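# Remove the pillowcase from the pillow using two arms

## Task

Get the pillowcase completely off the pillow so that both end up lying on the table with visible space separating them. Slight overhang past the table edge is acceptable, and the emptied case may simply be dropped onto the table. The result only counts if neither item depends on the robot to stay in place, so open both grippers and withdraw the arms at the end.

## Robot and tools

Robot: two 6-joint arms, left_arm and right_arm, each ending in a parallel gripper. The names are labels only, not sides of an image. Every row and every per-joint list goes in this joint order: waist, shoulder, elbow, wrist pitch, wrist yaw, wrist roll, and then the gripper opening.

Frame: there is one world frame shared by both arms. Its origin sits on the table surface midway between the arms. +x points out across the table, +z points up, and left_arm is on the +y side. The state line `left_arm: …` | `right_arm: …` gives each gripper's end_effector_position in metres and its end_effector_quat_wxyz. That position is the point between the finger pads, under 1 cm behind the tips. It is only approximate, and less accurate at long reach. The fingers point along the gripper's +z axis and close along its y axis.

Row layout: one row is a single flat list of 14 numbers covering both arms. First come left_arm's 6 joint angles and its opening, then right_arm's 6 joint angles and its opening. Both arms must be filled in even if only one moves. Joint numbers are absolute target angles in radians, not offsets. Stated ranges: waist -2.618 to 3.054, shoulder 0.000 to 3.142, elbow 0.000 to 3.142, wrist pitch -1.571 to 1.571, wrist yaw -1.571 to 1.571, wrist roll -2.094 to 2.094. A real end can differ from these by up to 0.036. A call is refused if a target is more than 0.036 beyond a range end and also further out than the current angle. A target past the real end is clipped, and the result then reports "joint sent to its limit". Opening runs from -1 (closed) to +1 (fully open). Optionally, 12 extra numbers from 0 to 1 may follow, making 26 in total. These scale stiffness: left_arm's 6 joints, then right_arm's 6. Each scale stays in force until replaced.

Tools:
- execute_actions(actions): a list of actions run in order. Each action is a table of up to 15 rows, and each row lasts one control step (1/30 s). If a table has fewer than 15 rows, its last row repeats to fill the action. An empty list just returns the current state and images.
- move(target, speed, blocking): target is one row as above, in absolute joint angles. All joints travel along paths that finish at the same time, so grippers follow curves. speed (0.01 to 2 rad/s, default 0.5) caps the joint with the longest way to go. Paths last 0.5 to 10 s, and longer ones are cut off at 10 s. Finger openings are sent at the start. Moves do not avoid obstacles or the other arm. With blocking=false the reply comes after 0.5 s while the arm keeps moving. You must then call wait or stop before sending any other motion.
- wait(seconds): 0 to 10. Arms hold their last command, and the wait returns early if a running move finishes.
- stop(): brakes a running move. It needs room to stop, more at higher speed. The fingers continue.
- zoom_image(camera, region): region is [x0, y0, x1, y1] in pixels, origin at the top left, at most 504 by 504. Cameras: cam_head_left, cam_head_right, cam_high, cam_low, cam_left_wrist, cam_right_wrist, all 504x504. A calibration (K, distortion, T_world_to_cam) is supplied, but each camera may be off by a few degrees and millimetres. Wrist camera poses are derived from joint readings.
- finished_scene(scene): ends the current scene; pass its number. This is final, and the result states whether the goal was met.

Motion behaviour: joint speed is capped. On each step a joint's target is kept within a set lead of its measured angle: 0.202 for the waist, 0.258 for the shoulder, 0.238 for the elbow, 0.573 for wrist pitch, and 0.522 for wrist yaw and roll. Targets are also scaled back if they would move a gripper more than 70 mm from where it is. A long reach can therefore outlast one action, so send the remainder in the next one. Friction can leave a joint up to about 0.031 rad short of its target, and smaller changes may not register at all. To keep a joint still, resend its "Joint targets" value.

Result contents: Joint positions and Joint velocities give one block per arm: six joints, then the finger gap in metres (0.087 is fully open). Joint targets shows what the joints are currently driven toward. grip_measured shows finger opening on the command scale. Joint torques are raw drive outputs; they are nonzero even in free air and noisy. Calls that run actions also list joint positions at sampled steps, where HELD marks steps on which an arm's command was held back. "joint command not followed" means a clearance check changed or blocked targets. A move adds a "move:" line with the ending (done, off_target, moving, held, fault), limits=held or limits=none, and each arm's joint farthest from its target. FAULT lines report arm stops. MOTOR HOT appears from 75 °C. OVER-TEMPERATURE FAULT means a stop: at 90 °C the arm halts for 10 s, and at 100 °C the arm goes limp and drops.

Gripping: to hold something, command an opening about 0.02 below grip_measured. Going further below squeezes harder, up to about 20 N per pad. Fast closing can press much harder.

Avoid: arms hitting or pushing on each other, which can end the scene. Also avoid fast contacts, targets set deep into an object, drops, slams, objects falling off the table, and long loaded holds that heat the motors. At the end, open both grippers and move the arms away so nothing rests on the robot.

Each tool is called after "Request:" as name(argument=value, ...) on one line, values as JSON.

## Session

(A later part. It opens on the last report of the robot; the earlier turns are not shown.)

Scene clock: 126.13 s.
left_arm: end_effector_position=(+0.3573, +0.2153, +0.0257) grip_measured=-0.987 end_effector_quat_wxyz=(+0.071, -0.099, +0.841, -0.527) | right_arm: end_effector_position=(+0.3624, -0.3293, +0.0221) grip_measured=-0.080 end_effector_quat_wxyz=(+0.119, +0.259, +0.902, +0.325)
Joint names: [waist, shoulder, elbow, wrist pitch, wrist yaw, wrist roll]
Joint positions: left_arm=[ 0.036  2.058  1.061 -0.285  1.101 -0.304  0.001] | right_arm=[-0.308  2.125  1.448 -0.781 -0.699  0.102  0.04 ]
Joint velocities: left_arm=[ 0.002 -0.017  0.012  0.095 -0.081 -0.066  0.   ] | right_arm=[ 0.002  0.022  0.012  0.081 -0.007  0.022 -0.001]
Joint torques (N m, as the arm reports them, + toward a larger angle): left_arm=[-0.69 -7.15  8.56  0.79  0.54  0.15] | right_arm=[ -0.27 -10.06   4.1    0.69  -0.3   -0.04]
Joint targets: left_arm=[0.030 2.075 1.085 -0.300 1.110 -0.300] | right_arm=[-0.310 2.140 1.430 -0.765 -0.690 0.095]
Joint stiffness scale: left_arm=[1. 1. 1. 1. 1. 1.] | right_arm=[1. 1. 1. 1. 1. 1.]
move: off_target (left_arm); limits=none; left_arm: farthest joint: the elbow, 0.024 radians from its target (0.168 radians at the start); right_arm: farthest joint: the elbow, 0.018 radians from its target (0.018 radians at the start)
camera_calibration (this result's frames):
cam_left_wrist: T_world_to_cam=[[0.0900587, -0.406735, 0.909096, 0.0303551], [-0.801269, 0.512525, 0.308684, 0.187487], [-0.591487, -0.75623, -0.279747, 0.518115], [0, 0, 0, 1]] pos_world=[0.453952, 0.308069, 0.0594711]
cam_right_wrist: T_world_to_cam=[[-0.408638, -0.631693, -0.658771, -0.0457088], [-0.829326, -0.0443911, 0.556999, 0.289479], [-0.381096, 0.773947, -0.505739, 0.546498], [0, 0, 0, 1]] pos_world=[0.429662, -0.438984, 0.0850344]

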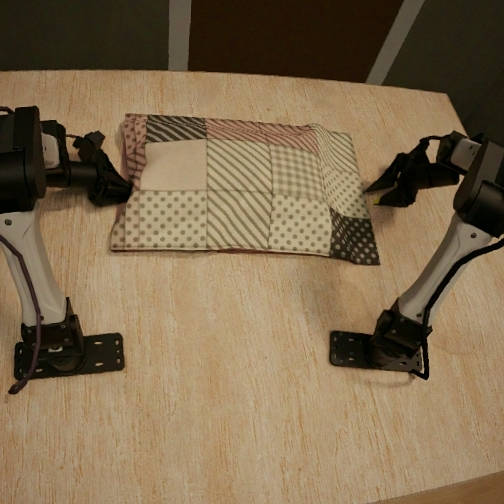

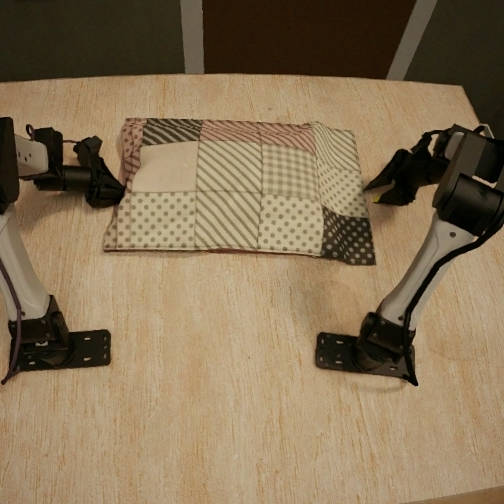

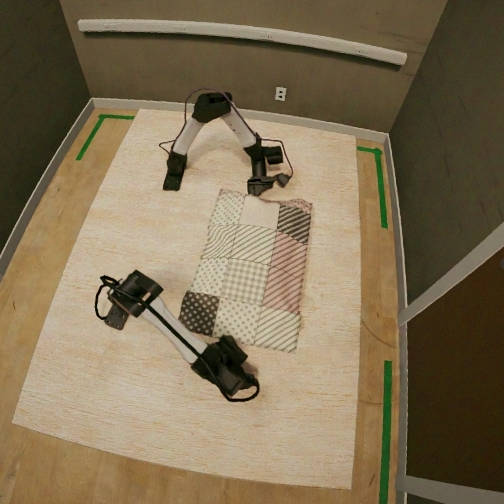

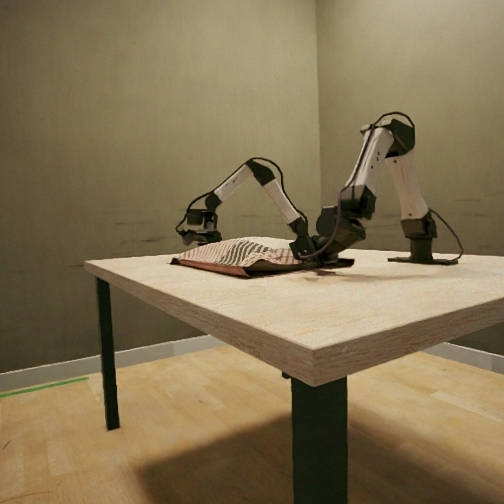

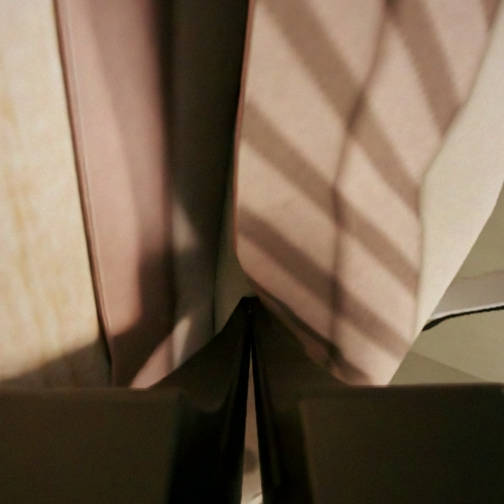

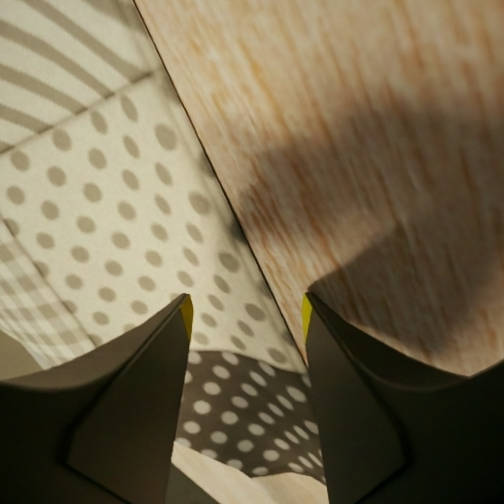

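Request:
move(target=[0.092,2.008,1.085,-0.32,1.11,-0.30,-0.9,-0.22,2.147,1.43,-0.765,-0.69,0.095,-0.08], speed=0.12)

Request:
execute_actions(actions=[[[0.092,2.008,1.085,-0.32,1.11,-0.30,-0.6,-0.22,2.147,1.43,-0.765,-0.69,0.095,-0.08],[0.092,2.008,1.085,-0.32,1.11,-0.30,-0.6,-0.22,2.147,1.43,-0.765,-0.69,0.095,-0.08],[0.092,2.008,1.085,-0.32,1.11,-0.30,-0.6,-0.22,2.147,1.43,-0.765,-0.69,0.095,-0.08],[0.092,2.008,1.085,-0.32,1.11,-0.30,-0.3,-0.22,2.147,1.43,-0.765,-0.69,0.095,-0.08],[0.092,2.008,1.085,-0.32,1.11,-0.30,-0.3,-0.22,2.147,1.43,-0.765,-0.69,0.095,-0.08],[0.092,2.008,1.085,-0.32,1.11,-0.30,-0.3,-0.22,2.147,1.43,-0.765,-0.69,0.095,-0.08],[0.092,2.008,1.085,-0.32,1.11,-0.30,-0.08,-0.22,2.147,1.43,-0.765,-0.69,0.095,-0.08]]])

Scene clock: 137.97 s.
left_arm: end_effector_position=(+0.3623, +0.2323, +0.0334) grip_measured=-0.900 end_effector_quat_wxyz=(+0.087, -0.119, +0.838, -0.525) | right_arm: end_effector_position=(+0.3677, -0.3005, +0.0220) grip_measured=-0.080 end_effector_quat_wxyz=(+0.108, +0.224, +0.911, +0.329)
Joint names: [waist, shoulder, elbow, wrist pitch, wrist yaw, wrist roll]
Joint positions: left_arm=[ 0.085  2.033  1.061 -0.305  1.101 -0.304  0.004] | right_arm=[-0.232  2.125  1.448 -0.777 -0.699  0.102  0.04 ]
Joint velocities: left_arm=[-0.002 -0.007 -0.002  0.081 -0.037 -0.007  0.   ] | right_arm=[-0.002 -0.012 -0.002 -0.037 -0.007 -0.051 -0.001]
Joint torques (N m, as the arm reports them, + toward a larger angle): left_arm=[  0.53 -10.05   8.68   0.81   0.53   0.15] | right_arm=[ 0.98 -9.45  4.05  0.67 -0.32 -0.03]
Joint targets: left_arm=[0.092 2.008 1.085 -0.320 1.110 -0.300] | right_arm=[-0.220 2.147 1.430 -0.765 -0.690 0.095]
Joint stiffness scale: left_arm=[1. 1. 1. 1. 1. 1.] | right_arm=[1. 1. 1. 1. 1. 1.]
move: off_target (left_arm, right_arm); limits=none; left_arm: farthest joint: the shoulder, 0.025 radians from its target (0.050 radians at the start); right_arm: farthest joint: the shoulder, 0.022 radians from its target (0.022 radians at the start)
camera_calibration (this result's frames):
cam_left_wrist: T_world_to_cam=[[0.104819, -0.402632, 0.909341, 0.0234897], [-0.827243, 0.472214, 0.30444, 0.199305], [-0.55198, -0.784157, -0.283577, 0.528398], [0, 0, 0, 1]] pos_world=[0.454076, 0.32969, 0.067805]
cam_right_wrist: T_world_to_cam=[[-0.357008, -0.662033, -0.658982, -0.0534498], [-0.825463, -0.106604, 0.554299, 0.275162], [-0.437214, 0.741854, -0.508425, 0.53722], [0, 0, 0, 1]] pos_world=[0.442934, -0.404591, 0.0853918]

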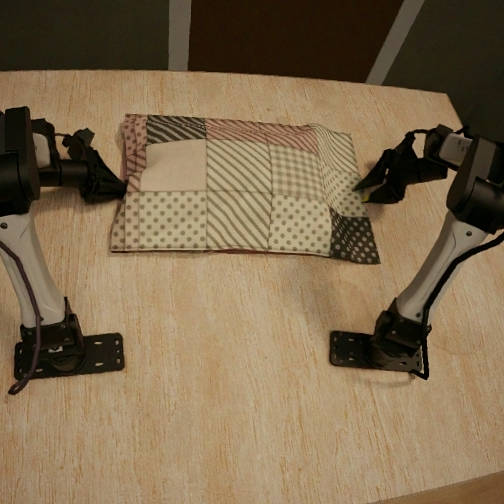

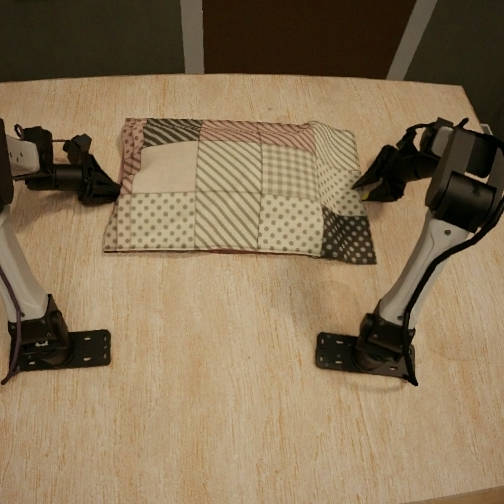

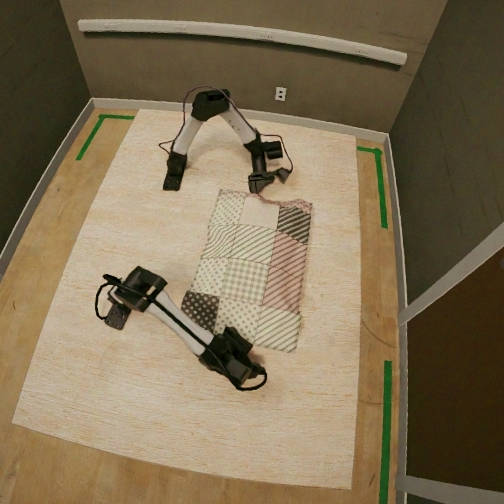

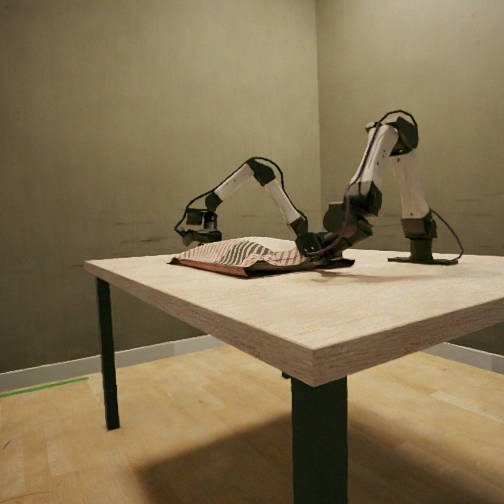

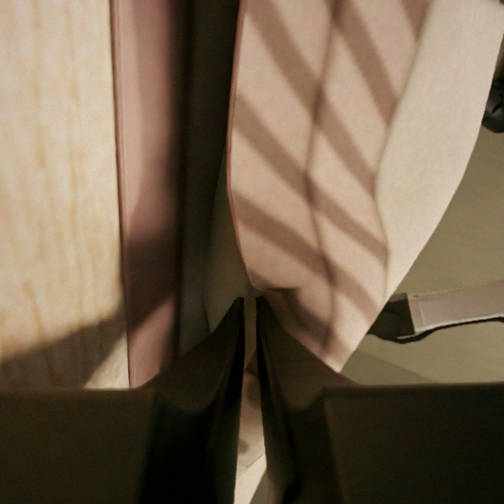

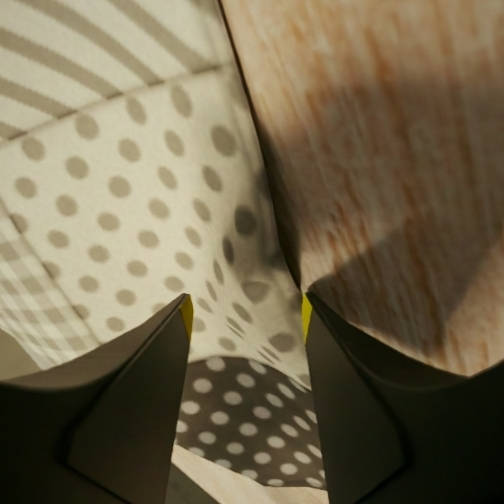

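Scene clock: 138.47 s.
left_arm: end_effector_position=(+0.3621, +0.2323, +0.0334) grip_measured=-0.080 end_effector_quat_wxyz=(+0.086, -0.119, +0.838, -0.525) | right_arm: end_effector_position=(+0.3677, -0.3005, +0.0220) grip_measured=-0.080 end_effector_quat_wxyz=(+0.108, +0.224, +0.911, +0.329)
Joint names: [waist, shoulder, elbow, wrist pitch, wrist yaw, wrist roll]
Joint positions: left_arm=[ 0.085  2.033  1.061 -0.306  1.101 -0.304  0.04 ] | right_arm=[-0.232  2.125  1.448 -0.777 -0.699  0.102  0.04 ]
Joint velocities: left_arm=[-0.017 -0.002 -0.002  0.066  0.007  0.051 -0.   ] | right_arm=[-0.007 -0.002 -0.007  0.037 -0.022  0.007  0.001]
Joint torques (N m, as the arm reports them, + toward a larger angle): left_arm=[  0.6  -10.09   8.69   0.82   0.54   0.15] | right_arm=[ 0.93 -9.45  4.06  0.67 -0.32 -0.04]
Joint targets: left_arm=[0.092 2.008 1.085 -0.320 1.110 -0.300] | right_arm=[-0.220 2.147 1.430 -0.765 -0.690 0.095]
Joint stiffness scale: left_arm=[1. 1. 1. 1. 1. 1.] | right_arm=[1. 1. 1. 1. 1. 1.]
Step readings (joint positions):
0: left_arm=[0.085 2.033 1.061 -0.305 1.101 -0.304] | right_arm=[-0.232 2.125 1.448 -0.777 -0.699 0.102]
1: left_arm=[0.085 2.033 1.061 -0.305 1.101 -0.304] | right_arm=[-0.232 2.125 1.448 -0.777 -0.699 0.102]
2: left_arm=[0.085 2.033 1.061 -0.305 1.101 -0.304] | right_arm=[-0.232 2.125 1.448 -0.777 -0.699 0.102]
4: left_arm=[0.085 2.033 1.061 -0.305 1.101 -0.304] | right_arm=[-0.232 2.125 1.448 -0.777 -0.699 0.102]
8: left_arm=[0.085 2.033 1.061 -0.305 1.101 -0.304] | right_arm=[-0.232 2.125 1.448 -0.777 -0.699 0.102]
15: Joint positions above
camera_calibration (this result's frames):
cam_left_wrist: T_world_to_cam=[[0.105847, -0.402468, 0.909294, 0.0230911], [-0.826898, 0.472269, 0.305289, 0.199014], [-0.5523, -0.784208, -0.282812, 0.528386], [0, 0, 0, 1]] pos_world=[0.453948, 0.329669, 0.0676801]
cam_right_wrist: T_world_to_cam=[[-0.357008, -0.662033, -0.658982, -0.0534498], [-0.825463, -0.106604, 0.554299, 0.275162], [-0.437214, 0.741854, -0.508425, 0.53722], [0, 0, 0, 1]] pos_world=[0.442934, -0.404591, 0.0853918]

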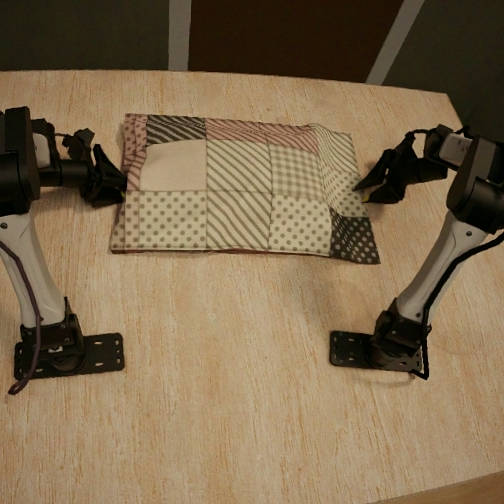

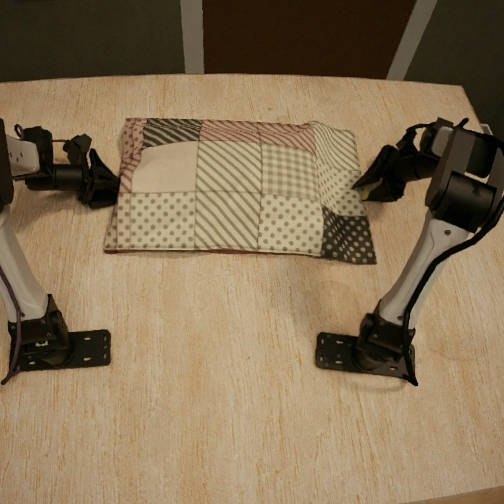

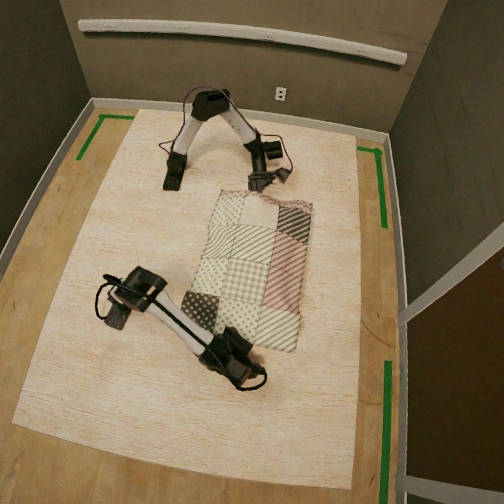

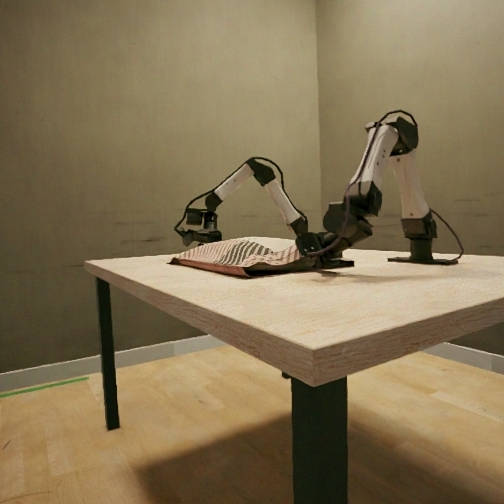

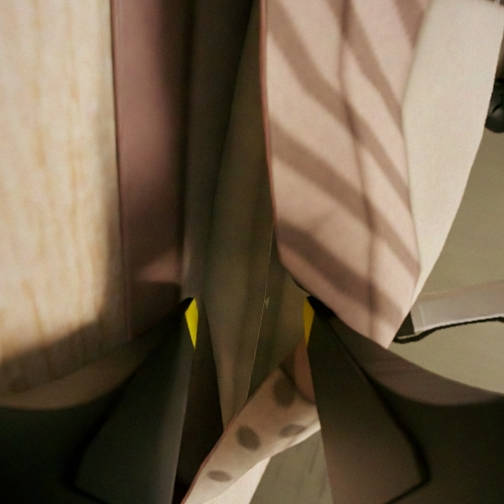

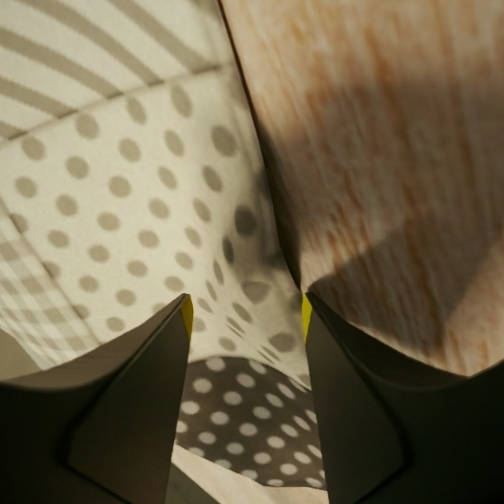

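Request:
zoom_image(camera="cam_left_wrist", region=[150, 150, 400, 450])

Region (150, 150, 400, 450) of cam_left_wrist's 504x504 image, scaled by 1.680, with more detail than that image has.

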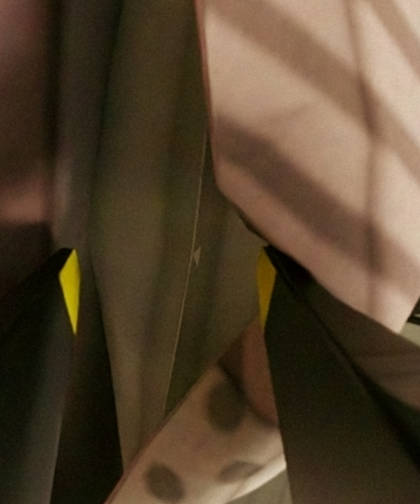

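Request:
execute_actions(actions=[[[0.07,2.008,1.085,-0.32,1.11,-0.30,0.0,-0.22,2.15,1.43,-0.76,-0.69,0.095,-0.15],[0.065,2.008,1.085,-0.32,1.11,-0.30,0.05,-0.22,2.151,1.43,-0.76,-0.69,0.095,-0.19],[0.06,2.008,1.085,-0.32,1.11,-0.30,0.1,-0.22,2.153,1.43,-0.76,-0.69,0.095,-0.23],[0.055,2.008,1.085,-0.32,1.11,-0.30,0.1,-0.22,2.155,1.43,-0.76,-0.69,0.095,-0.27],[0.05,2.008,1.085,-0.32,1.11,-0.30,0.1,-0.22,2.156,1.43,-0.76,-0.69,0.095,-0.31],[0.045,2.008,1.085,-0.32,1.11,-0.30,0.1,-0.22,2.158,1.43,-0.76,-0.69,0.095,-0.35],[0.04,2.008,1.085,-0.32,1.11,-0.30,0.1,-0.22,2.16,1.43,-0.76,-0.69,0.095,-0.39],[0.035,2.008,1.085,-0.32,1.11,-0.30,0.1,-0.22,2.161,1.43,-0.76,-0.69,0.095,-0.43],[0.03,2.008,1.085,-0.32,1.11,-0.30,0.1,-0.22,2.163,1.43,-0.76,-0.69,0.095,-0.47],[0.025,2.008,1.085,-0.32,1.11,-0.30,0.1,-0.22,2.165,1.43,-0.76,-0.69,0.095,-0.51],[0.02,2.008,1.085,-0.32,1.11,-0.30,0.1,-0.22,2.166,1.43,-0.76,-0.69,0.095,-0.55],[0.015,2.008,1.085,-0.32,1.11,-0.30,0.1,-0.22,2.168,1.43,-0.76,-0.69,0.095,-0.59],[0.01,2.008,1.085,-0.32,1.11,-0.30,0.1,-0.22,2.17,1.43,-0.76,-0.69,0.095,-0.63],[0.005,2.008,1.085,-0.32,1.11,-0.30,0.1,-0.22,2.171,1.43,-0.76,-0.69,0.095,-0.67],[0.0,2.008,1.085,-0.32,1.11,-0.30,0.1,-0.22,2.173,1.43,-0.76,-0.69,0.095,-0.71]],[[-0.005,2.008,1.085,-0.32,1.11,-0.30,0.1,-0.22,2.175,1.43,-0.76,-0.69,0.095,-0.75],[-0.01,2.008,1.085,-0.32,1.11,-0.30,0.1,-0.22,2.176,1.43,-0.76,-0.69,0.095,-0.79],[-0.015,2.008,1.085,-0.32,1.11,-0.30,0.1,-0.22,2.178,1.43,-0.76,-0.69,0.095,-0.83],[-0.02,2.008,1.085,-0.32,1.11,-0.30,0.1,-0.22,2.18,1.43,-0.76,-0.69,0.095,-0.87],[-0.025,2.008,1.085,-0.32,1.11,-0.30,0.1,-0.22,2.181,1.43,-0.76,-0.69,0.095,-0.91],[-0.03,2.008,1.085,-0.32,1.11,-0.30,0.1,-0.22,2.183,1.43,-0.76,-0.69,0.095,-0.95],[-0.035,2.008,1.085,-0.32,1.11,-0.30,0.1,-0.22,2.184,1.43,-0.76,-0.69,0.095,-1],[-0.04,2.008,1.085,-0.32,1.11,-0.30,0.1,-0.22,2.184,1.43,-0.76,-0.69,0.095,-1],[-0.045,2.008,1.085,-0.32,1.11,-0.30,0.1,-0.22,2.184,1.43,-0.76,-0.69,0.095,-1]]])

Scene clock: 157.80 s.
left_arm: end_effector_position=(+0.3465, +0.1909, +0.0334) grip_measured=+0.100 end_effector_quat_wxyz=(+0.055, -0.067, +0.844, -0.529) | right_arm: end_effector_position=(+0.3663, -0.2978, +0.0107) grip_measured=-0.981 end_effector_quat_wxyz=(+0.095, +0.228, +0.909, +0.336)
Joint names: [waist, shoulder, elbow, wrist pitch, wrist yaw, wrist roll]
Joint positions: left_arm=[-0.036  2.033  1.061 -0.306  1.101 -0.303  0.048] | right_arm=[-0.23   2.161  1.448 -0.771 -0.709  0.102  0.001]
Joint velocities: left_arm=[-0.002  0.027 -0.002  0.022  0.051  0.007 -0.001] | right_arm=[-0.017 -0.037  0.037 -0.051 -0.066  0.022 -0.   ]
Joint torques (N m, as the arm reports them, + toward a larger angle): left_arm=[ -1.03 -10.09   8.68   0.82   0.54   0.13] | right_arm=[ 0.76 -9.56  3.92  0.59 -0.19 -0.04]
Joint targets: left_arm=[-0.045 2.008 1.085 -0.320 1.110 -0.300] | right_arm=[-0.220 2.184 1.430 -0.760 -0.690 0.095]
Joint stiffness scale: left_arm=[1. 1. 1. 1. 1. 1.] | right_arm=[1. 1. 1. 1. 1. 1.]
Step readings (joint positions; steps 1 to 15: 1st action; 16 to 30: 2nd action):
0: left_arm=[0.085 2.033 1.061 -0.306 1.101 -0.304] | right_arm=[-0.232 2.125 1.448 -0.777 -0.699 0.102]
1: left_arm=[0.085 2.033 1.061 -0.306 1.101 -0.304] | right_arm=[-0.232 2.125 1.448 -0.777 -0.699 0.102]
2: left_arm=[0.083 2.033 1.061 -0.306 1.101 -0.304] | right_arm=[-0.232 2.127 1.448 -0.775 -0.698 0.102]
4: left_arm=[0.074 2.033 1.061 -0.306 1.101 -0.304] | right_arm=[-0.232 2.132 1.448 -0.773 -0.698 0.102]
8: left_arm=[0.051 2.033 1.061 -0.306 1.101 -0.304] | right_arm=[-0.232 2.138 1.448 -0.772 -0.698 0.102]
15: left_arm=[0.019 2.033 1.061 -0.306 1.101 -0.304] | right_arm=[-0.232 2.149 1.448 -0.771 -0.698 0.102]
16: left_arm=[0.014 2.033 1.061 -0.306 1.101 -0.303] | right_arm=[-0.232 2.151 1.448 -0.771 -0.698 0.102]
17: left_arm=[0.010 2.033 1.061 -0.306 1.101 -0.303] | right_arm=[-0.232 2.153 1.448 -0.771 -0.698 0.102]
19: left_arm=[0.000 2.033 1.061 -0.306 1.101 -0.303] | right_arm=[-0.232 2.156 1.448 -0.771 -0.698 0.102]
23: left_arm=[-0.020 2.033 1.061 -0.306 1.101 -0.303] | right_arm=[-0.231 2.161 1.448 -0.771 -0.705 0.102]
30: Joint positions above
camera_calibration (this result's frames):
cam_left_wrist: T_world_to_cam=[[0.0553964, -0.412496, 0.909274, 0.0275163], [-0.763915, 0.568893, 0.304621, 0.165409], [-0.642935, -0.711483, -0.283597, 0.504816], [0, 0, 0, 1]] pos_world=[0.449398, 0.276418, 0.0677575]
cam_right_wrist: T_world_to_cam=[[-0.370507, -0.648946, -0.664525, -0.0507553], [-0.812488, -0.120255, 0.57044, 0.271587], [-0.450097, 0.751271, -0.482705, 0.536081], [0, 0, 0, 1]] pos_world=[0.443145, -0.40302, 0.0701172]

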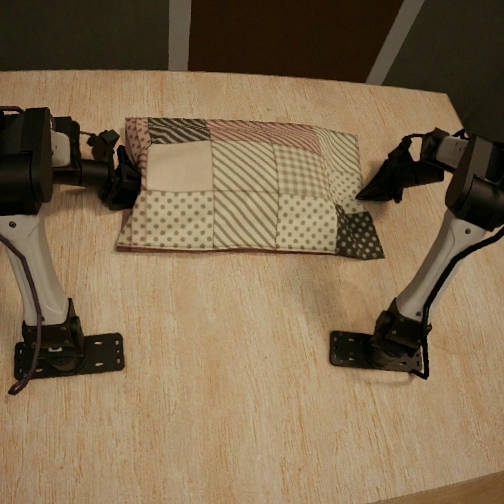

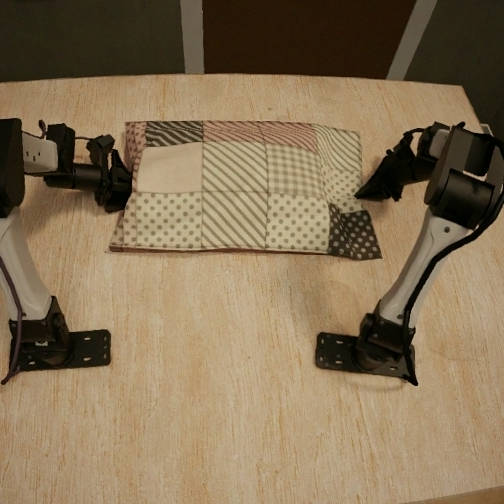

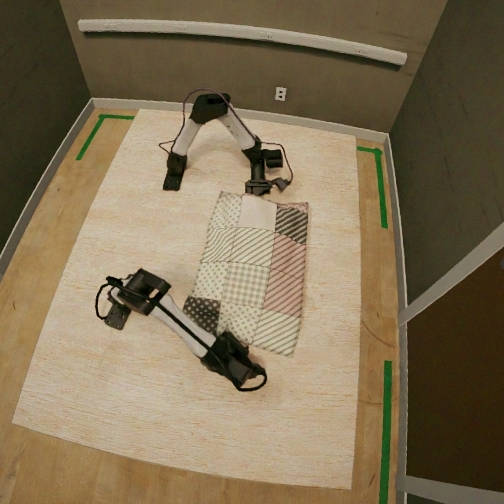

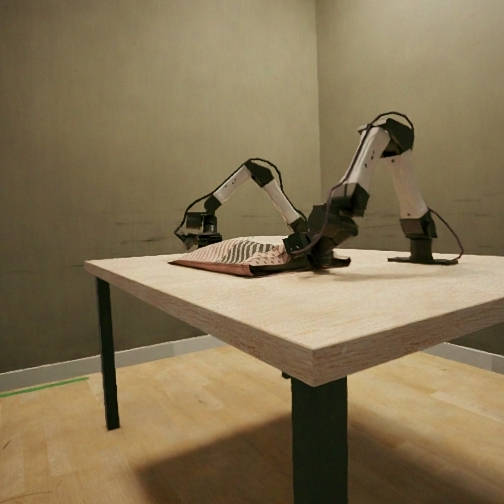

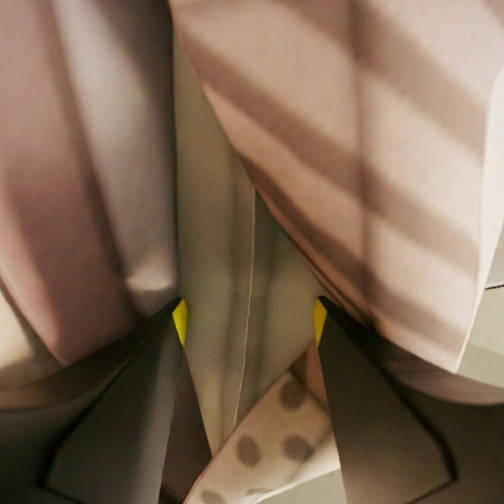

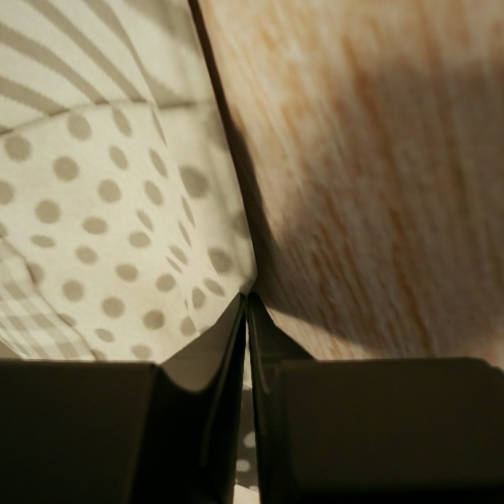

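Request:
execute_actions(actions=[[[-0.05,2.008,1.085,-0.32,1.11,-0.30,0.05,-0.22,2.184,1.43,-0.76,-0.69,0.095,-1],[-0.055,2.008,1.085,-0.32,1.11,-0.30,0.0,-0.22,2.184,1.43,-0.76,-0.69,0.095,-1],[-0.06,2.008,1.085,-0.32,1.11,-0.30,-0.05,-0.22,2.184,1.43,-0.76,-0.69,0.095,-1],[-0.065,2.008,1.085,-0.32,1.11,-0.30,-0.1,-0.22,2.184,1.43,-0.76,-0.69,0.095,-1],[-0.07,2.008,1.085,-0.32,1.11,-0.30,-0.15,-0.22,2.184,1.43,-0.76,-0.69,0.095,-1],[-0.075,2.008,1.085,-0.32,1.11,-0.30,-0.2,-0.22,2.184,1.43,-0.76,-0.69,0.095,-1],[-0.08,2.008,1.085,-0.32,1.11,-0.30,-0.25,-0.22,2.184,1.43,-0.76,-0.69,0.095,-1],[-0.085,2.008,1.085,-0.32,1.11,-0.30,-0.3,-0.22,2.184,1.43,-0.76,-0.69,0.095,-1],[-0.09,2.008,1.085,-0.32,1.11,-0.30,-0.38,-0.22,2.184,1.43,-0.76,-0.69,0.095,-1],[-0.095,2.008,1.085,-0.32,1.11,-0.30,-0.46,-0.22,2.184,1.43,-0.76,-0.69,0.095,-1],[-0.10,2.008,1.085,-0.32,1.11,-0.30,-0.54,-0.22,2.184,1.43,-0.76,-0.69,0.095,-1],[-0.105,2.008,1.085,-0.32,1.11,-0.30,-0.62,-0.22,2.184,1.43,-0.76,-0.69,0.095,-1],[-0.105,2.008,1.085,-0.32,1.11,-0.30,-0.7,-0.22,2.184,1.43,-0.76,-0.69,0.095,-1],[-0.105,2.008,1.085,-0.32,1.11,-0.30,-0.8,-0.22,2.184,1.43,-0.76,-0.69,0.095,-1],[-0.105,2.008,1.085,-0.32,1.11,-0.30,-0.9,-0.22,2.184,1.43,-0.76,-0.69,0.095,-1]],[[-0.105,2.008,1.085,-0.32,1.11,-0.30,-1,-0.22,2.184,1.43,-0.76,-0.69,0.095,-1]]])

Scene clock: 171.13 s.
left_arm: end_effector_position=(+0.3369, +0.1710, +0.0334) grip_measured=-0.987 end_effector_quat_wxyz=(+0.039, -0.042, +0.846, -0.531) | right_arm: end_effector_position=(+0.3663, -0.2978, +0.0107) grip_measured=-0.981 end_effector_quat_wxyz=(+0.095, +0.228, +0.909, +0.336)
Joint names: [waist, shoulder, elbow, wrist pitch, wrist yaw, wrist roll]
Joint positions: left_arm=[-0.096  2.033  1.061 -0.306  1.101 -0.303  0.001] | right_arm=[-0.23   2.161  1.448 -0.771 -0.709  0.102  0.001]
Joint velocities: left_arm=[ 0.017  0.012 -0.017 -0.022 -0.022  0.022  0.   ] | right_arm=[-0.002 -0.002 -0.022 -0.007  0.066 -0.022  0.001]
Joint torques (N m, as the arm reports them, + toward a larger angle): left_arm=[ -0.95 -10.1    8.7    0.82   0.53   0.14] | right_arm=[ 0.8  -9.51  3.96  0.6  -0.2  -0.04]
Joint targets: left_arm=[-0.105 2.008 1.085 -0.320 1.110 -0.300] | right_arm=[-0.220 2.184 1.430 -0.760 -0.690 0.095]
Joint stiffness scale: left_arm=[1. 1. 1. 1. 1. 1.] | right_arm=[1. 1. 1. 1. 1. 1.]
Step readings (joint positions; steps 1 to 15: 1st action; 16 to 30: 2nd action):
0: left_arm=[-0.036 2.033 1.061 -0.306 1.101 -0.303] | right_arm=[-0.230 2.161 1.448 -0.771 -0.709 0.102]
1: left_arm=[-0.036 2.033 1.061 -0.306 1.101 -0.303] | right_arm=[-0.230 2.161 1.448 -0.771 -0.709 0.102]
2: left_arm=[-0.036 2.033 1.061 -0.306 1.101 -0.303] | right_arm=[-0.230 2.161 1.448 -0.771 -0.709 0.102]
4: left_arm=[-0.042 2.033 1.061 -0.306 1.101 -0.303] | right_arm=[-0.230 2.161 1.448 -0.771 -0.709 0.102]
8: left_arm=[-0.065 2.033 1.061 -0.306 1.101 -0.303] | right_arm=[-0.230 2.161 1.448 -0.771 -0.709 0.102]
15: left_arm=[-0.095 2.033 1.061 -0.306 1.101 -0.303] | right_arm=[-0.230 2.161 1.448 -0.771 -0.709 0.102]
16: left_arm=[-0.096 2.033 1.061 -0.306 1.101 -0.303] | right_arm=[-0.230 2.161 1.448 -0.771 -0.709 0.102]
17: left_arm=[-0.096 2.033 1.061 -0.306 1.101 -0.303] | right_arm=[-0.230 2.161 1.448 -0.771 -0.709 0.102]
19: left_arm=[-0.096 2.033 1.061 -0.306 1.101 -0.303] | right_arm=[-0.230 2.161 1.448 -0.771 -0.709 0.102]
23: left_arm=[-0.096 2.033 1.061 -0.306 1.101 -0.303] | right_arm=[-0.230 2.161 1.448 -0.771 -0.709 0.102]
30: Joint positions above
camera_calibration (this result's frames):
cam_left_wrist: T_world_to_cam=[[0.0304484, -0.415083, 0.909274, 0.0287013], [-0.72826, 0.613876, 0.304621, 0.14965], [-0.684624, -0.671463, -0.283597, 0.491689], [0, 0, 0, 1]] pos_world=[0.444732, 0.250197, 0.0677575]
cam_right_wrist: T_world_to_cam=[[-0.370507, -0.648946, -0.664525, -0.0507553], [-0.812488, -0.120255, 0.57044, 0.271587], [-0.450097, 0.751271, -0.482705, 0.536081], [0, 0, 0, 1]] pos_world=[0.443145, -0.40302, 0.0701172]

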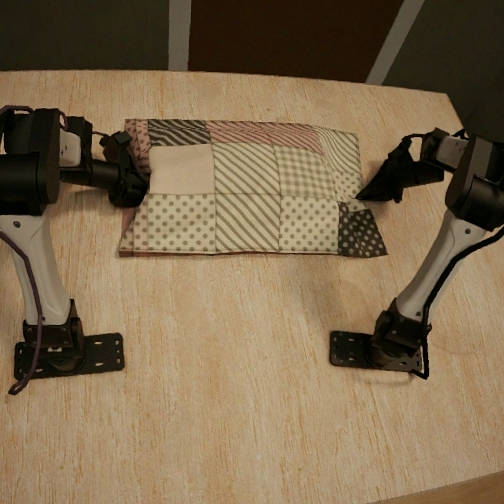

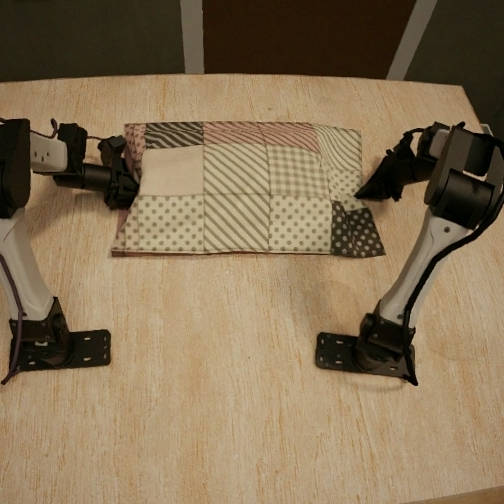

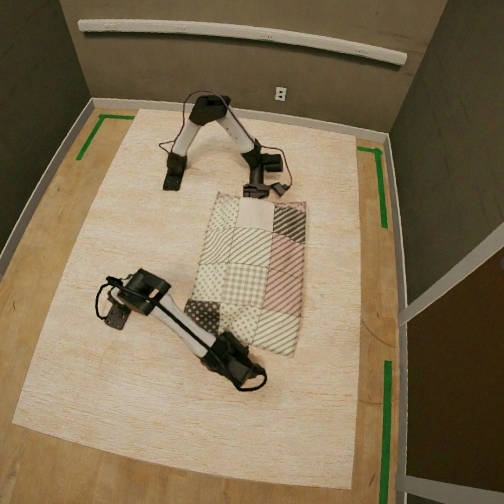

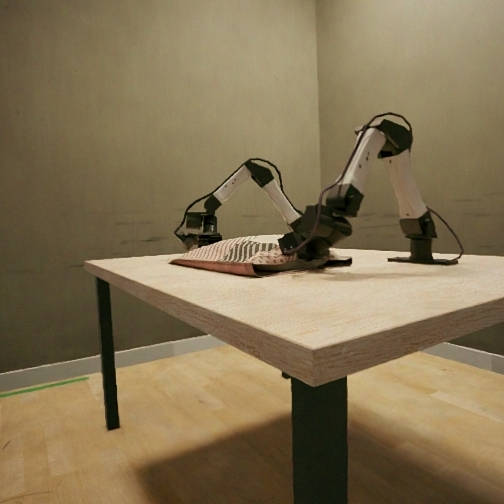

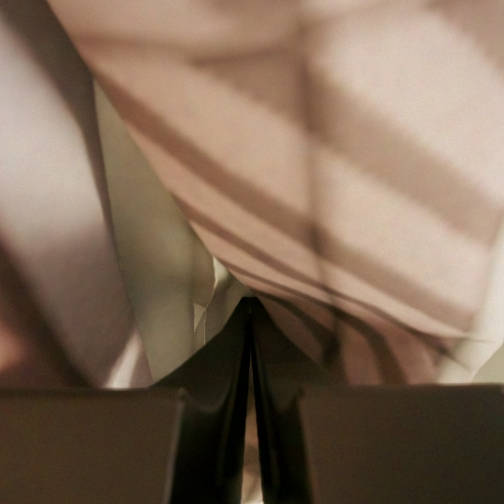

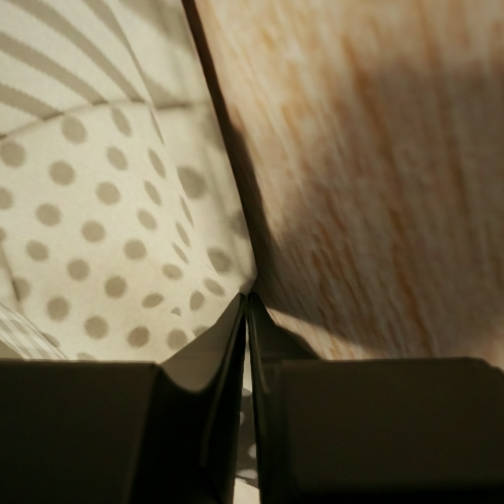

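Request:
move(target=[-0.01,2.008,1.085,-0.32,1.11,-0.30,-1,-0.17,2.17,1.43,-0.76,-0.69,0.095,-1], speed=0.15)

Request:
execute_actions(actions=[[[-0.01,2.03,1.085,-0.32,1.11,-0.30,-0.7,-0.17,2.17,1.43,-0.76,-0.69,0.095,-1],[-0.01,2.04,1.085,-0.32,1.11,-0.30,-0.6,-0.17,2.17,1.43,-0.76,-0.69,0.095,-1],[-0.01,2.05,1.085,-0.32,1.11,-0.30,-0.5,-0.17,2.17,1.43,-0.76,-0.69,0.095,-1],[-0.01,2.06,1.085,-0.32,1.11,-0.30,-0.35,-0.17,2.17,1.43,-0.76,-0.69,0.095,-1],[-0.01,2.06,1.085,-0.32,1.11,-0.30,-0.2,-0.17,2.17,1.43,-0.76,-0.69,0.095,-1],[-0.01,2.06,1.085,-0.32,1.11,-0.30,0.0,-0.17,2.17,1.43,-0.76,-0.69,0.095,-1]]])

Scene clock: 180.70 s.
left_arm: end_effector_position=(+0.3494, +0.1977, +0.0334) grip_measured=-0.987 end_effector_quat_wxyz=(+0.060, -0.076, +0.843, -0.529) | right_arm: end_effector_position=(+0.3683, -0.2791, +0.0111) grip_measured=-0.983 end_effector_quat_wxyz=(+0.088, +0.206, +0.913, +0.340)
Joint names: [waist, shoulder, elbow, wrist pitch, wrist yaw, wrist roll]
Joint positions: left_arm=[-0.015  2.033  1.061 -0.306  1.101 -0.303  0.001] | right_arm=[-0.183  2.161  1.448 -0.77  -0.713  0.102  0.001]
Joint velocities: left_arm=[ 0.012  0.012 -0.002 -0.11  -0.022 -0.051  0.001] | right_arm=[-0.002  0.002 -0.017 -0.022 -0.037  0.007 -0.   ]
Joint torques (N m, as the arm reports them, + toward a larger angle): left_arm=[  0.6  -10.07   8.68   0.81   0.52   0.14] | right_arm=[  1.   -10.55   3.97   0.59  -0.14  -0.04]
Joint targets: left_arm=[-0.010 2.008 1.085 -0.320 1.110 -0.300] | right_arm=[-0.170 2.170 1.430 -0.760 -0.690 0.095]
Joint stiffness scale: left_arm=[1. 1. 1. 1. 1. 1.] | right_arm=[1. 1. 1. 1. 1. 1.]
move: off_target (left_arm, right_arm); limits=none; left_arm: farthest joint: the shoulder, 0.025 radians from its target (0.025 radians at the start); right_arm: farthest joint: the wrist yaw, 0.023 radians from its target (0.019 radians at the start)
camera_calibration (this result's frames):
cam_left_wrist: T_world_to_cam=[[0.0637244, -0.411291, 0.909274, 0.0270047], [-0.77526, 0.553333, 0.304621, 0.170848], [-0.628419, -0.724336, -0.283597, 0.509018], [0, 0, 0, 1]] pos_world=[0.450608, 0.285271, 0.0677575]
cam_right_wrist: T_world_to_cam=[[-0.337436, -0.663551, -0.667711, -0.0538331], [-0.80731, -0.160812, 0.567795, 0.261988], [-0.484136, 0.730644, -0.481427, 0.52997], [0, 0, 0, 1]] pos_world=[0.449918, -0.380809, 0.0704414]

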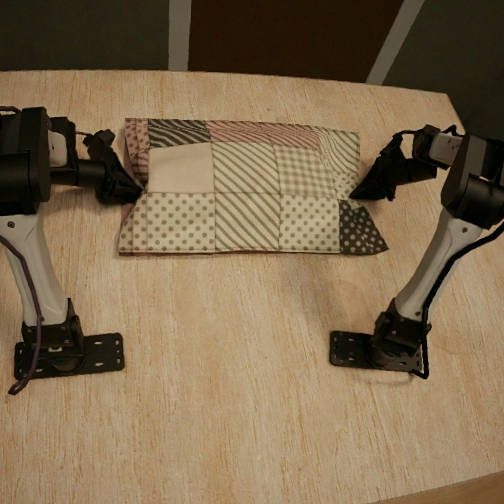

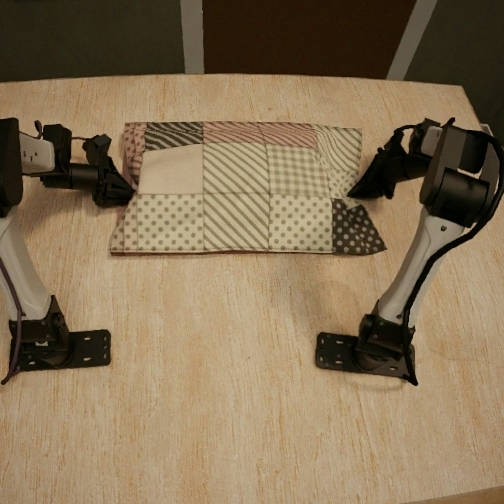

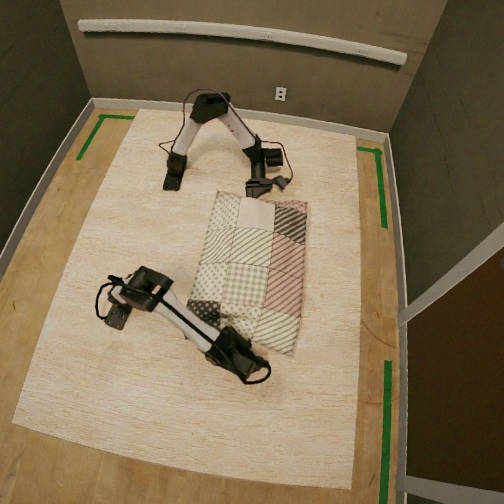

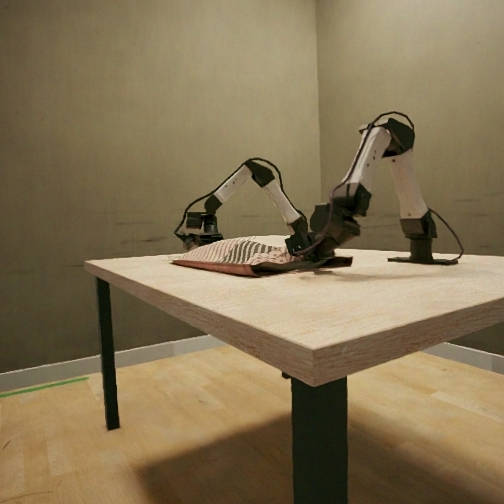

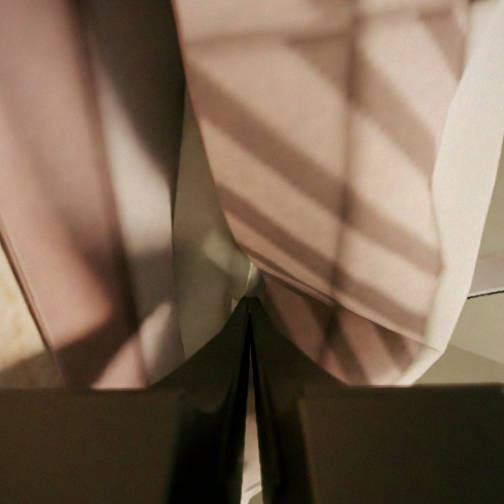

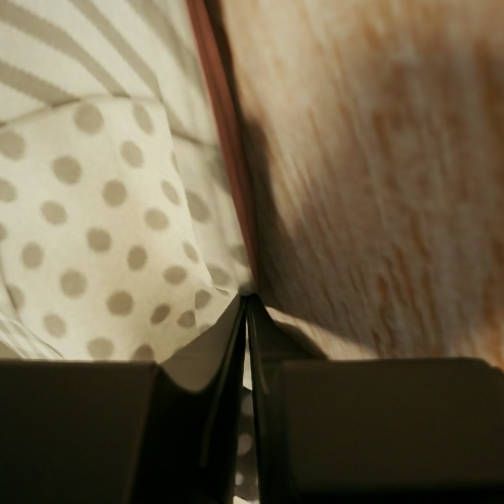

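Scene clock: 181.20 s.
left_arm: end_effector_position=(+0.3494, +0.1977, +0.0334) grip_measured=+0.000 end_effector_quat_wxyz=(+0.060, -0.076, +0.843, -0.529) | right_arm: end_effector_position=(+0.3683, -0.2791, +0.0111) grip_measured=-0.983 end_effector_quat_wxyz=(+0.088, +0.206, +0.913, +0.340)
Joint names: [waist, shoulder, elbow, wrist pitch, wrist yaw, wrist roll]
Joint positions: left_arm=[-0.015  2.033  1.061 -0.306  1.101 -0.303  0.044] | right_arm=[-0.183  2.161  1.448 -0.77  -0.713  0.102  0.001]
Joint velocities: left_arm=[-0.002  0.007  0.002  0.007  0.007  0.007  0.   ] | right_arm=[ 0.002  0.007 -0.022 -0.022 -0.051 -0.066  0.   ]
Joint torques (N m, as the arm reports them, + toward a larger angle): left_arm=[ 0.48 -6.3   8.69  0.81  0.54  0.14] | right_arm=[  1.06 -10.58   3.94   0.59  -0.15  -0.05]
Joint targets: left_arm=[-0.010 2.060 1.085 -0.320 1.110 -0.300] | right_arm=[-0.170 2.170 1.430 -0.760 -0.690 0.095]
Joint stiffness scale: left_arm=[1. 1. 1. 1. 1. 1.] | right_arm=[1. 1. 1. 1. 1. 1.]
Step readings (joint positions):
0: left_arm=[-0.015 2.033 1.061 -0.306 1.101 -0.303] | right_arm=[-0.183 2.161 1.448 -0.770 -0.713 0.102]
1: left_arm=[-0.015 2.033 1.061 -0.306 1.101 -0.303] | right_arm=[-0.183 2.161 1.448 -0.770 -0.713 0.102]
2: left_arm=[-0.015 2.033 1.061 -0.306 1.101 -0.303] | right_arm=[-0.183 2.161 1.448 -0.770 -0.713 0.102]
4: left_arm=[-0.015 2.033 1.061 -0.306 1.101 -0.303] | right_arm=[-0.183 2.161 1.448 -0.770 -0.713 0.102]
8: left_arm=[-0.015 2.033 1.061 -0.306 1.101 -0.303] | right_arm=[-0.183 2.161 1.448 -0.770 -0.713 0.102]
15: Joint positions above
camera_calibration (this result's frames):
cam_left_wrist: T_world_to_cam=[[0.0637244, -0.411291, 0.909274, 0.0270047], [-0.77526, 0.553333, 0.304621, 0.170848], [-0.628419, -0.724336, -0.283597, 0.509018], [0, 0, 0, 1]] pos_world=[0.450608, 0.285271, 0.0677575]
cam_right_wrist: T_world_to_cam=[[-0.337436, -0.663551, -0.667711, -0.0538331], [-0.80731, -0.160812, 0.567795, 0.261988], [-0.484136, 0.730644, -0.481427, 0.52997], [0, 0, 0, 1]] pos_world=[0.449918, -0.380809, 0.0704414]

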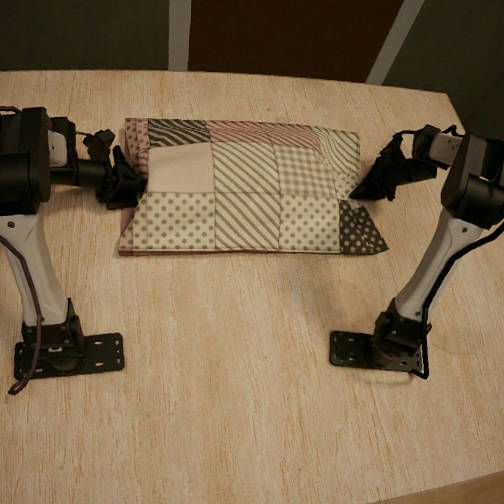

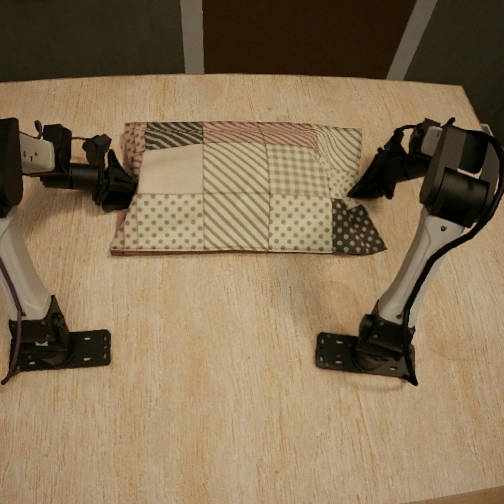

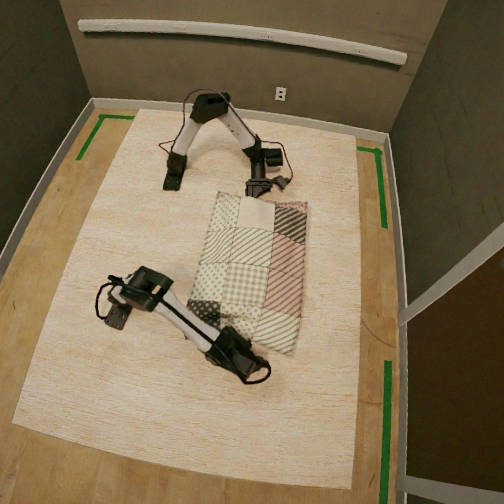

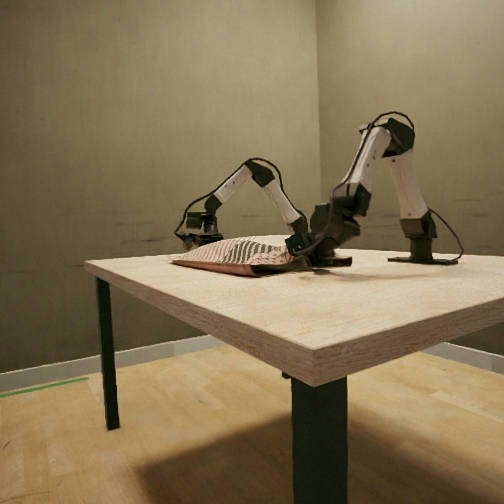

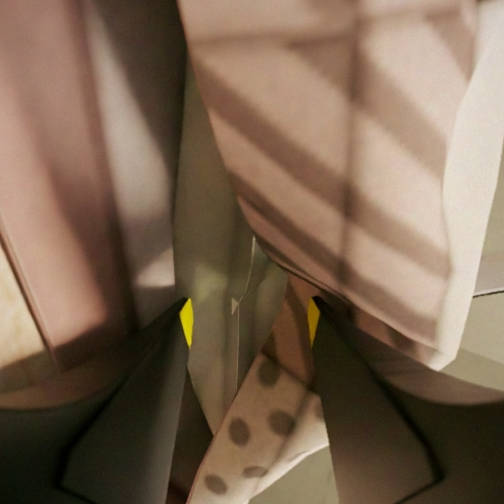

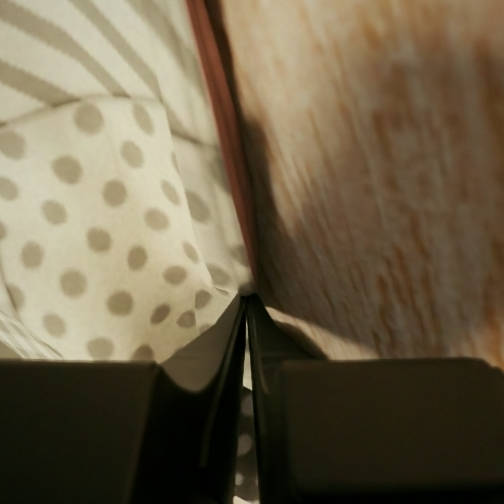

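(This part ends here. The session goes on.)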